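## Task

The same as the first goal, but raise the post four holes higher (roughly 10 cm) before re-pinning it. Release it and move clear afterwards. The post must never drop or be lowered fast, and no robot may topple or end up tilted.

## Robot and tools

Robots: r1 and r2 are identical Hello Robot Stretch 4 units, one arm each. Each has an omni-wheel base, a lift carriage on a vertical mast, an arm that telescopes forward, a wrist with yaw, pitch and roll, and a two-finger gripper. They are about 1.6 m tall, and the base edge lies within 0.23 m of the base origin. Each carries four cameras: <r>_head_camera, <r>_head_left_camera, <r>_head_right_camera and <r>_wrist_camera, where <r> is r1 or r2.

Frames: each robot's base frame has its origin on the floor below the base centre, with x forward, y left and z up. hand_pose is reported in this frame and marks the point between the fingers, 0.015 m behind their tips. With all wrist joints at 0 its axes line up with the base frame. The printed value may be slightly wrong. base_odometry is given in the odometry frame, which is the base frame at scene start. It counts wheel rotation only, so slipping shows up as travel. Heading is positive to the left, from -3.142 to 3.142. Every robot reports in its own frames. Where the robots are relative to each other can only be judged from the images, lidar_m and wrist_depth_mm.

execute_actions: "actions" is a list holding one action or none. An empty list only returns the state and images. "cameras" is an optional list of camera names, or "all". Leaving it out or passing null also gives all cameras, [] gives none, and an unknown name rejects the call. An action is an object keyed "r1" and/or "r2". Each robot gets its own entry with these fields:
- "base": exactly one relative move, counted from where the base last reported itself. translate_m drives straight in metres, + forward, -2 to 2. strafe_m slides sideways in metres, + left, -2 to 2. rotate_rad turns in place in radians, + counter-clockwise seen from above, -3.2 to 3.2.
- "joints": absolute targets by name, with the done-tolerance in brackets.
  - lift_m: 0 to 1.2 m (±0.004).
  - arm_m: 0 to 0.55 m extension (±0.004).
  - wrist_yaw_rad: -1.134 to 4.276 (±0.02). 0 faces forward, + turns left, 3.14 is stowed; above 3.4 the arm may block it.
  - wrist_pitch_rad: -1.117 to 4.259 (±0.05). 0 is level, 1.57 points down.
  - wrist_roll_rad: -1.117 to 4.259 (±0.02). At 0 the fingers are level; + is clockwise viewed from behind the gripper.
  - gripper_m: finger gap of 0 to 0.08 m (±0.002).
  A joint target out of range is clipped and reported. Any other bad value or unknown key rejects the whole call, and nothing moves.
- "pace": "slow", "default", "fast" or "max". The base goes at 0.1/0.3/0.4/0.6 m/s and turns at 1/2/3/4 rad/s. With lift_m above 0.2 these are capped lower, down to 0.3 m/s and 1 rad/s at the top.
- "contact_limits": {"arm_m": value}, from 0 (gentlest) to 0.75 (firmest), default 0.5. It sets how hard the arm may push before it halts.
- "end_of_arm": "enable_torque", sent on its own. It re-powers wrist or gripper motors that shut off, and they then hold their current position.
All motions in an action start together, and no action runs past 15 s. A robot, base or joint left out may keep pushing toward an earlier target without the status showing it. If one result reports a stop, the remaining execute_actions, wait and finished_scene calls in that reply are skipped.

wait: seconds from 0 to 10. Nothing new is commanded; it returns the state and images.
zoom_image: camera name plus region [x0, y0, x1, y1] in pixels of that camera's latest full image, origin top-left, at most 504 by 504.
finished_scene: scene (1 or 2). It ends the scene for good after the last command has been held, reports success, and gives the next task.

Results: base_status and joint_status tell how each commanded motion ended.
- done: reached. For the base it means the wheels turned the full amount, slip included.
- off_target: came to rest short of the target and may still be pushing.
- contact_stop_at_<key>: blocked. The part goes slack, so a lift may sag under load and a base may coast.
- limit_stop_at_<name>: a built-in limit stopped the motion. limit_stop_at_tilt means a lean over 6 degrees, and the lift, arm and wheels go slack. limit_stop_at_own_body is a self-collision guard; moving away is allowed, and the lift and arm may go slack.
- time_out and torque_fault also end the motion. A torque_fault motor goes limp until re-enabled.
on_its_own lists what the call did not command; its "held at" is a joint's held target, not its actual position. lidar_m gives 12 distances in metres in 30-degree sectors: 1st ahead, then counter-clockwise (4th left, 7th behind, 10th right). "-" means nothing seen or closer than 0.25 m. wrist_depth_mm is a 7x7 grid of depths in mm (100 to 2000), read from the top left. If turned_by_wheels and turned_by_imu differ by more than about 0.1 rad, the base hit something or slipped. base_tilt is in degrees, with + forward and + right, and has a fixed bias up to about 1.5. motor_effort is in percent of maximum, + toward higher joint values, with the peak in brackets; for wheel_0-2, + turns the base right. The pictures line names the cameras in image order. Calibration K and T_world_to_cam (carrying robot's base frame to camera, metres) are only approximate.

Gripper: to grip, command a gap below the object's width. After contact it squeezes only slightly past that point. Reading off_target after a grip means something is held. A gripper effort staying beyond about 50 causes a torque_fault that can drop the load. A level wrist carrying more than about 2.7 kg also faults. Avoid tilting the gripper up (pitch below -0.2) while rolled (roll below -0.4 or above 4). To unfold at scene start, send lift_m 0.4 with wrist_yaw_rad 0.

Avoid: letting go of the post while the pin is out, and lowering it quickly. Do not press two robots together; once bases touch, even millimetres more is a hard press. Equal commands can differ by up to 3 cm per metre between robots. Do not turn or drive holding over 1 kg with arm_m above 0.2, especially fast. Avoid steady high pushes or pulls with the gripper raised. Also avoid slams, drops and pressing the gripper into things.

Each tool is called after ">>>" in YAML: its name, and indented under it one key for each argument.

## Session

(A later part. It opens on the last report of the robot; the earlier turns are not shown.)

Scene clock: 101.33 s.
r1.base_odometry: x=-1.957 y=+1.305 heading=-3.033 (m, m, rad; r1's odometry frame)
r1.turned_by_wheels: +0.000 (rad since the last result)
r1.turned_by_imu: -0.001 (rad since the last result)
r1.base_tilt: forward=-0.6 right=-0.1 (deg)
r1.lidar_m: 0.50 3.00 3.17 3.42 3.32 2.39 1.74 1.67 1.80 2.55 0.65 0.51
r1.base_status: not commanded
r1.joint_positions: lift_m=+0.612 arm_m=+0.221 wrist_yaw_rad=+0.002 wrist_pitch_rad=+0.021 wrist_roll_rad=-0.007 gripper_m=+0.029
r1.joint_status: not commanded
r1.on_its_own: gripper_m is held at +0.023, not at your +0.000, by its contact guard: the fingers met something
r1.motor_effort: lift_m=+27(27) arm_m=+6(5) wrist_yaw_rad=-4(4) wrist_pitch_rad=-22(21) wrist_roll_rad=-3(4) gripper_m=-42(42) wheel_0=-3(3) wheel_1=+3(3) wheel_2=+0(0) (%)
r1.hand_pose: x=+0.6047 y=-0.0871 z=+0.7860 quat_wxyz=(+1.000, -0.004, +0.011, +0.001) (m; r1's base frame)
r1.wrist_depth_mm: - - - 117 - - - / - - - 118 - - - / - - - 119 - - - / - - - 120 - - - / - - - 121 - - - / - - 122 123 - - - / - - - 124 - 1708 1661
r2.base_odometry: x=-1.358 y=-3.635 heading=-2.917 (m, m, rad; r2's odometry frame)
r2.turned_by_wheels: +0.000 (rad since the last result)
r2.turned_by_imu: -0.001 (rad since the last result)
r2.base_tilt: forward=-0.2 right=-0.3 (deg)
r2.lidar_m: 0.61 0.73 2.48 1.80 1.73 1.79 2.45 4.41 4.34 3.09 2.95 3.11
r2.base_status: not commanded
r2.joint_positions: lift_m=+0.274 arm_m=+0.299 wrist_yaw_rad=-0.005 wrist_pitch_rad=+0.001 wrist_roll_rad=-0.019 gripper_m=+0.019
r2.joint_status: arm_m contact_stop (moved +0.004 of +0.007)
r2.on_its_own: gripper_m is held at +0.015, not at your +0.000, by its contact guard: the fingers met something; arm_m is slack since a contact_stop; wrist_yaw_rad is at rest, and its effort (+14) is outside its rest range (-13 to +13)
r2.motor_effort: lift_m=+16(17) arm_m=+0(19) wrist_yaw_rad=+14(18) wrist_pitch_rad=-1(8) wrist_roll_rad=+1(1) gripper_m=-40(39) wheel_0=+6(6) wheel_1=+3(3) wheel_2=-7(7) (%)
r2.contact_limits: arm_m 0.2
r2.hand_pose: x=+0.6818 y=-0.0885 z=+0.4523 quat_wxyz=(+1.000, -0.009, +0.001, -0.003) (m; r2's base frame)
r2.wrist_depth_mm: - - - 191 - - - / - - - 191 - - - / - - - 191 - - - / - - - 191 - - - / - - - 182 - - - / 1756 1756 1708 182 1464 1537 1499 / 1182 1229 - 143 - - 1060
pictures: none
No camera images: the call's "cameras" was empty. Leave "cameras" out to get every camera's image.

>>> execute_actions:
  actions:
    - {"r2": {"joints": {"gripper_m": 0.06, "arm_m": 0.298}}, "r1": {"joints": {"lift_m": 0.626}, "pace": "slow"}}
  cameras: ["r2_wrist_camera"]

Scene clock: 104.03 s.
r1.base_odometry: x=-1.957 y=+1.305 heading=-3.033 (m, m, rad; r1's odometry frame)
r1.turned_by_wheels: +0.000 (rad since the last result)
r1.turned_by_imu: -0.001 (rad since the last result)
r1.base_tilt: forward=-0.4 right=-0.1 (deg)
r1.lidar_m: 0.49 3.00 3.15 3.44 3.34 2.37 1.76 1.68 1.81 2.53 0.65 0.54
r1.base_status: not commanded
r1.joint_positions: lift_m=+0.625 arm_m=+0.221 wrist_yaw_rad=+0.002 wrist_pitch_rad=+0.024 wrist_roll_rad=-0.008 gripper_m=+0.028
r1.joint_status: all done
r1.on_its_own: gripper_m is held at +0.023, not at your +0.000, by its contact guard: the fingers met something; wrist_pitch_rad is at rest, and its effort (-31) is outside its rest range (-23 to +23)
r1.motor_effort: lift_m=+28(30) arm_m=+5(5) wrist_yaw_rad=-6(5) wrist_pitch_rad=-31(35) wrist_roll_rad=-3(3) gripper_m=-40(42) wheel_0=-3(3) wheel_1=+3(3) wheel_2=+0(0) (%)
r1.hand_pose: x=+0.6047 y=-0.0870 z=+0.7983 quat_wxyz=(+1.000, -0.004, +0.012, +0.001) (m; r1's base frame)
r1.wrist_depth_mm: - - - 116 - - - / - - - 118 - - - / - - - 119 - - - / - - - 120 - - - / - - - 121 - - - / - - 123 122 - - - / - - - 124 - 1708 1756
r2.base_odometry: x=-1.359 y=-3.635 heading=-2.917 (m, m, rad; r2's odometry frame)
r2.turned_by_wheels: +0.000 (rad since the last result)
r2.turned_by_imu: -0.001 (rad since the last result)
r2.base_tilt: forward=-0.1 right=-0.3 (deg)
r2.lidar_m: 0.63 0.72 2.45 1.81 1.72 1.80 2.46 4.44 4.32 3.11 2.98 3.09
r2.base_status: not commanded
r2.joint_positions: lift_m=+0.274 arm_m=+0.298 wrist_yaw_rad=+0.000 wrist_pitch_rad=+0.003 wrist_roll_rad=-0.019 gripper_m=+0.060
r2.joint_status: all done
r2.motor_effort: lift_m=+17(17) arm_m=-3(3) wrist_yaw_rad=+0(12) wrist_pitch_rad=-5(5) wrist_roll_rad=+1(0) gripper_m=+1(37) wheel_0=+3(6) wheel_1=+3(4) wheel_2=-1(7) (%)
r2.hand_pose: x=+0.6820 y=-0.0875 z=+0.4520 quat_wxyz=(+1.000, -0.009, +0.001, +0.000) (m; r2's base frame)
r2.wrist_depth_mm: - - - 191 - - - / - - - 191 - - - / - - - 190 - - - / - - - 190 - - - / - - - 182 - - - / 1756 1756 1756 182 1499 1537 1537 / 1205 1205 116 181 148 - -
pictures: r2_wrist_camera
camera_calibration (this result's frames):
r2_wrist_camera: T_world_to_cam=[[0.020351, -0.999783, -0.00450829, -0.0860718], [0.00308145, 0.00457193, -0.999985, 0.506055], [0.999788, 0.0203368, 0.00317382, -0.533853], [0, 0, 0, 1]] pos_world=[0.533933, -0.0775099, 0.507353]
Images, in order (width x height): r2_wrist_camera 616x392.

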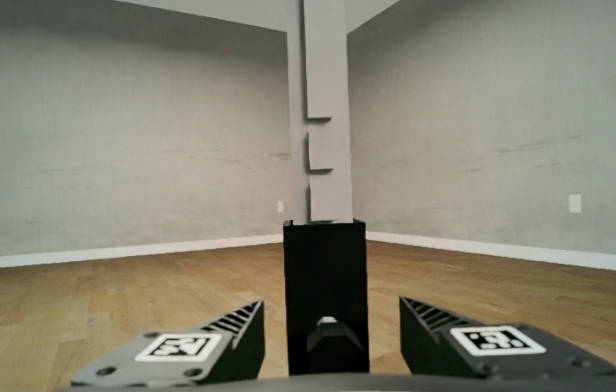

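>>> execute_actions:
  actions:
    - {"r1": {"joints": {"lift_m": 0.630}, "pace": "slow"}}
  cameras: ["r2_wrist_camera"]

Scene clock: 106.27 s.
r1.base_odometry: x=-1.957 y=+1.305 heading=-3.033 (m, m, rad; r1's odometry frame)
r1.turned_by_wheels: +0.000 (rad since the last result)
r1.turned_by_imu: -0.001 (rad since the last result)
r1.base_tilt: forward=-0.4 right=+0.0 (deg)
r1.lidar_m: 0.49 3.01 3.13 3.45 3.34 2.37 1.75 1.69 1.82 2.54 0.66 0.51
r1.base_status: not commanded
r1.joint_positions: lift_m=+0.629 arm_m=+0.221 wrist_yaw_rad=+0.002 wrist_pitch_rad=+0.024 wrist_roll_rad=-0.008 gripper_m=+0.028
r1.joint_status: all done
r1.on_its_own: gripper_m is held at +0.023, not at your +0.000, by its contact guard: the fingers met something; wrist_pitch_rad is at rest, and its effort (-31) is outside its rest range (-23 to +23)
r1.motor_effort: lift_m=+28(29) arm_m=+5(5) wrist_yaw_rad=-5(5) wrist_pitch_rad=-31(31) wrist_roll_rad=-2(3) gripper_m=-41(40) wheel_0=-3(3) wheel_1=+3(3) wheel_2=+0(0) (%)
r1.hand_pose: x=+0.6047 y=-0.0871 z=+0.8023 quat_wxyz=(+1.000, -0.004, +0.012, +0.001) (m; r1's base frame)
r1.wrist_depth_mm: - - - 116 - - - / - - - 118 - - - / - - - 119 - - - / - - - 120 - - - / - - - 121 - - - / - - 123 123 - - - / - - - 124 - 1708 1708
r2.base_odometry: x=-1.359 y=-3.635 heading=-2.917 (m, m, rad; r2's odometry frame)
r2.turned_by_wheels: +0.000 (rad since the last result)
r2.turned_by_imu: -0.001 (rad since the last result)
r2.base_tilt: forward=-0.1 right=-0.3 (deg)
r2.lidar_m: 0.62 0.69 2.47 1.82 1.73 1.80 2.47 4.44 4.30 3.12 2.98 3.10
r2.base_status: not commanded
r2.joint_positions: lift_m=+0.274 arm_m=+0.298 wrist_yaw_rad=+0.000 wrist_pitch_rad=+0.003 wrist_roll_rad=-0.019 gripper_m=+0.060
r2.joint_status: not commanded
r2.motor_effort: lift_m=+17(17) arm_m=-3(3) wrist_yaw_rad=+0(0) wrist_pitch_rad=-5(5) wrist_roll_rad=+0(1) gripper_m=+2(4) wheel_0=+3(3) wheel_1=+3(3) wheel_2=-1(1) (%)
r2.hand_pose: x=+0.6820 y=-0.0875 z=+0.4520 quat_wxyz=(+1.000, -0.009, +0.001, +0.000) (m; r2's base frame)
r2.wrist_depth_mm: - - - 191 - - - / - - - 191 - - - / - - - 190 - - - / - - - 190 - - - / - - - 181 - - - / 1808 1756 1708 182 1464 1576 1537 / 1205 1205 116 181 148 - -
pictures: r2_wrist_camera
camera_calibration (this result's frames):
r2_wrist_camera: T_world_to_cam=[[0.0203511, -0.999783, -0.0045081, -0.086072], [0.00308158, 0.00457174, -0.999985, 0.506054], [0.999788, 0.0203369, 0.00317396, -0.533854], [0, 0, 0, 1]] pos_world=[0.533933, -0.0775099, 0.507353]
Images, in order (width x height): r2_wrist_camera 616x392.

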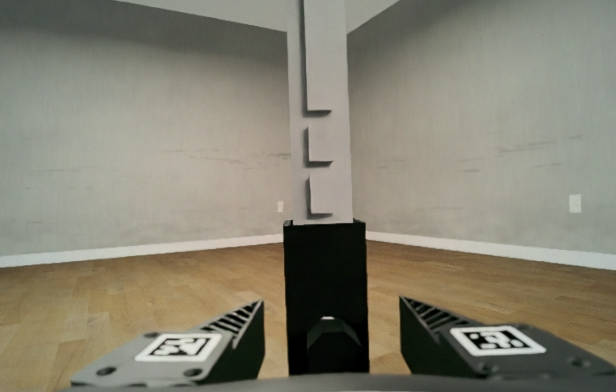

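>>> execute_actions:
  actions:
    - {"r1": {"joints": {"lift_m": 0.621}, "pace": "slow"}, "r2": {"joints": {"arm_m": 0.2}}}
  cameras: ["r2_wrist_camera"]

Scene clock: 110.23 s.
r1.base_odometry: x=-1.957 y=+1.305 heading=-3.033 (m, m, rad; r1's odometry frame)
r1.turned_by_wheels: +0.000 (rad since the last result)
r1.turned_by_imu: -0.001 (rad since the last result)
r1.base_tilt: forward=-0.5 right=+0.0 (deg)
r1.lidar_m: 0.48 3.02 3.17 3.44 3.33 2.38 1.73 1.67 1.82 2.56 0.65 0.53
r1.base_status: not commanded
r1.joint_positions: lift_m=+0.621 arm_m=+0.221 wrist_yaw_rad=+0.001 wrist_pitch_rad=+0.017 wrist_roll_rad=-0.009 gripper_m=+0.028
r1.joint_status: all done
r1.on_its_own: gripper_m is held at +0.023, not at your +0.000, by its contact guard: the fingers met something
r1.motor_effort: lift_m=+14(28) arm_m=+5(5) wrist_yaw_rad=-2(5) wrist_pitch_rad=-10(30) wrist_roll_rad=+2(1) gripper_m=-40(40) wheel_0=-3(3) wheel_1=+2(3) wheel_2=+0(0) (%)
r1.hand_pose: x=+0.6047 y=-0.0872 z=+0.7960 quat_wxyz=(+1.000, -0.005, +0.009, +0.001) (m; r1's base frame)
r1.wrist_depth_mm: - - - 118 - - - / - - - 119 - - - / - - - 120 - - - / - - - 121 - - - / - - - 122 - - - / - - 123 123 - - - / - - - 124 - 1808 1708
r2.base_odometry: x=-1.359 y=-3.635 heading=-2.917 (m, m, rad; r2's odometry frame)
r2.turned_by_wheels: +0.000 (rad since the last result)
r2.turned_by_imu: -0.001 (rad since the last result)
r2.base_tilt: forward=-0.1 right=-0.3 (deg)
r2.lidar_m: 0.64 0.72 2.47 1.82 1.73 1.79 2.48 4.43 4.32 3.13 2.96 3.08
r2.base_status: not commanded
r2.joint_positions: lift_m=+0.274 arm_m=+0.202 wrist_yaw_rad=+0.000 wrist_pitch_rad=+0.003 wrist_roll_rad=-0.019 gripper_m=+0.060
r2.joint_status: all done
r2.motor_effort: lift_m=+17(16) arm_m=-8(9) wrist_yaw_rad=-1(0) wrist_pitch_rad=-6(6) wrist_roll_rad=+0(1) gripper_m=+2(2) wheel_0=+3(3) wheel_1=+3(3) wheel_2=-1(1) (%)
r2.hand_pose: x=+0.5851 y=-0.0874 z=+0.4520 quat_wxyz=(+1.000, -0.009, +0.002, +0.000) (m; r2's base frame)
r2.wrist_depth_mm: - - - 287 - - - / - - - - - - - / - - - - - - - / - - - - - - - / - - - 278 - - - / 1708 1756 1756 278 1618 1576 1537 / 1229 1205 116 661 1078 - -
pictures: r2_wrist_camera
camera_calibration (this result's frames):
r2_wrist_camera: T_world_to_cam=[[0.0205965, -0.999778, -0.00451402, -0.0841885], [0.00279109, 0.00457246, -0.999986, 0.506462], [0.999784, 0.0205836, 0.00288465, -0.436832], [0, 0, 0, 1]] pos_world=[0.437058, -0.077494, 0.507334]
Images, in order (width x height): r2_wrist_camera 616x392.

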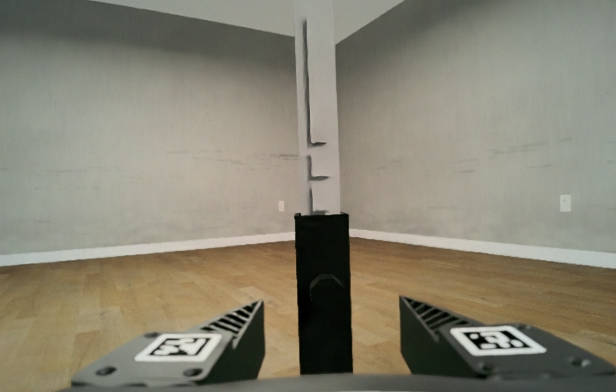

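The load is now on the pin, with the post raised about 0.101 m. I'll release it and move both robots clear.

>>> execute_actions:
  actions:
    - {"r1": {"joints": {"gripper_m": 0.08}}}
  cameras: []

>>> execute_actions:
  actions:
    - {"r1": {"base": {"translate_m": -0.4}, "joints": {"arm_m": 0.005}, "pace": "fast"}, "r2": {"base": {"translate_m": -0.4}, "joints": {"arm_m": 0.0}, "pace": "fast"}}
  cameras: ["r1_head_camera", "r2_wrist_camera"]

Scene clock: 114.40 s.
r1.base_odometry: x=-1.957 y=+1.305 heading=-3.033 (m, m, rad; r1's odometry frame)
r1.turned_by_wheels: +0.000 (rad since the last result)
r1.turned_by_imu: -0.001 (rad since the last result)
r1.base_tilt: forward=-0.5 right=+0.1 (deg)
r1.lidar_m: 0.49 3.01 3.17 3.43 3.34 2.37 1.75 1.69 1.82 2.54 0.64 0.53
r1.base_status: not commanded
r1.joint_positions: lift_m=+0.621 arm_m=+0.221 wrist_yaw_rad=+0.000 wrist_pitch_rad=+0.017 wrist_roll_rad=-0.009 gripper_m=+0.080
r1.joint_status: all done
r1.motor_effort: lift_m=+14(14) arm_m=+5(5) wrist_yaw_rad=+0(2) wrist_pitch_rad=-8(9) wrist_roll_rad=+0(1) gripper_m=+3(40) wheel_0=-3(3) wheel_1=+3(3) wheel_2=+0(0) (%)
r1.hand_pose: x=+0.6046 y=-0.0873 z=+0.7961 quat_wxyz=(+1.000, -0.005, +0.008, +0.000) (m; r1's base frame)
r1.wrist_depth_mm: - - - 117 - - - / - - - 118 - - - / - - - 120 - - - / - - - 121 - - - / - - - 121 - - - / - 131 156 123 - - - / - - 1661 124 146 - -
r2.base_odometry: x=-1.359 y=-3.635 heading=-2.917 (m, m, rad; r2's odometry frame)
r2.turned_by_wheels: +0.000 (rad since the last result)
r2.turned_by_imu: -0.001 (rad since the last result)
r2.base_tilt: forward=-0.1 right=-0.3 (deg)
r2.lidar_m: 0.64 0.71 2.48 1.81 1.74 1.82 2.47 4.43 4.28 3.14 2.96 3.12
r2.base_status: not commanded
r2.joint_positions: lift_m=+0.274 arm_m=+0.202 wrist_yaw_rad=+0.000 wrist_pitch_rad=+0.003 wrist_roll_rad=-0.019 gripper_m=+0.060
r2.joint_status: not commanded
r2.motor_effort: lift_m=+16(17) arm_m=-8(9) wrist_yaw_rad=-1(0) wrist_pitch_rad=-6(6) wrist_roll_rad=+1(0) gripper_m=+2(1) wheel_0=+3(3) wheel_1=+3(3) wheel_2=-1(1) (%)
r2.hand_pose: x=+0.5851 y=-0.0874 z=+0.4520 quat_wxyz=(+1.000, -0.009, +0.002, +0.000) (m; r2's base frame)
r2.wrist_depth_mm: - - - 287 - - - / - - - - - - - / - - - - - - - / - - - - - - - / - - - 279 - - - / 1756 1756 1756 279 1661 1576 1537 / 1205 1205 116 661 1098 - -
pictures: none
No camera images: the call's "cameras" was empty. Leave "cameras" out to get every camera's image.

Scene clock: 116.77 s.
r1.base_odometry: x=-1.559 y=+1.348 heading=-3.033 (m, m, rad; r1's odometry frame)
r1.turned_by_wheels: +0.000 (rad since the last result)
r1.turned_by_imu: +0.000 (rad since the last result)
r1.base_tilt: forward=-0.4 right=+0.0 (deg)
r1.lidar_m: 0.89 3.35 3.51 3.26 3.15 1.94 1.39 1.33 1.43 2.02 1.27 1.23
r1.base_status: done
r1.joint_positions: lift_m=+0.621 arm_m=+0.006 wrist_yaw_rad=+0.000 wrist_pitch_rad=+0.016 wrist_roll_rad=-0.009 gripper_m=+0.080
r1.joint_status: all done
r1.motor_effort: lift_m=+15(15) arm_m=-6(7) wrist_yaw_rad=+1(0) wrist_pitch_rad=-8(8) wrist_roll_rad=+0(1) gripper_m=+0(3) wheel_0=+0(5) wheel_1=+0(7) wheel_2=+0(10) (%)
r1.hand_pose: x=+0.3896 y=-0.0875 z=+0.7961 quat_wxyz=(+1.000, -0.004, +0.008, +0.000) (m; r1's base frame)
r1.wrist_depth_mm: - - - - - - - / - - - - - - - / - - - - - - - / - - - - - - - / - - - - - - - / - 131 1921 - - - - / - - 1708 1756 146 - -
r2.base_odometry: x=-0.969 y=-3.546 heading=-2.917 (m, m, rad; r2's odometry frame)
r2.turned_by_wheels: +0.000 (rad since the last result)
r2.turned_by_imu: +0.000 (rad since the last result)
r2.base_tilt: forward=-0.1 right=-0.3 (deg)
r2.lidar_m: 1.03 1.15 1.44 1.59 1.52 1.61 2.21 4.09 4.24 3.35 3.18 3.32
r2.base_status: done
r2.joint_positions: lift_m=+0.274 arm_m=+0.001 wrist_yaw_rad=+0.000 wrist_pitch_rad=+0.003 wrist_roll_rad=-0.019 gripper_m=+0.060
r2.joint_status: all done
r2.motor_effort: lift_m=+17(17) arm_m=-8(9) wrist_yaw_rad=+0(3) wrist_pitch_rad=-6(6) wrist_roll_rad=+0(0) gripper_m=+3(0) wheel_0=+0(9) wheel_1=-1(6) wheel_2=+0(11) (%)
r2.hand_pose: x=+0.3850 y=-0.0875 z=+0.4520 quat_wxyz=(+1.000, -0.009, +0.002, +0.000) (m; r2's base frame)
r2.wrist_depth_mm: - - - 960 - - - / - - - - - - - / - - - - - - - / - - - - - - - / - - - - - - - / 1756 1756 1756 1661 1661 1576 1499 / 1042 1229 116 1160 1098 - -
pictures: r1_head_camera, r2_wrist_camera
camera_calibration (this result's frames):
r2_wrist_camera: T_world_to_cam=[[0.0204371, -0.999781, -0.00450422, -0.0800453], [0.00279646, 0.00456231, -0.999986, 0.507017], [0.999787, 0.0204242, 0.00288909, -0.236837], [0, 0, 0, 1]] pos_world=[0.237005, -0.0775037, 0.507333]
Images, in order (width x height): r1_head_camera 420x560, r2_wrist_camera 616x392.

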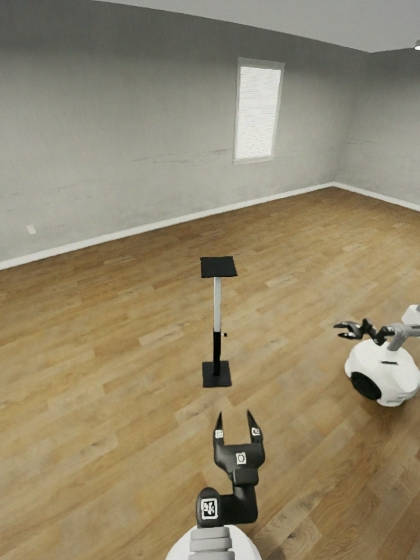

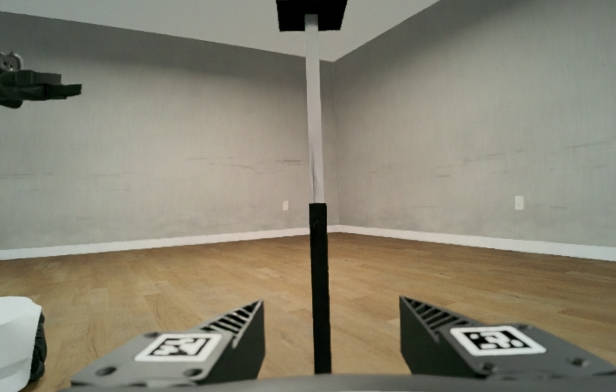

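>>> finished_scene:
  scene: 2

The scene is finished: the task was done.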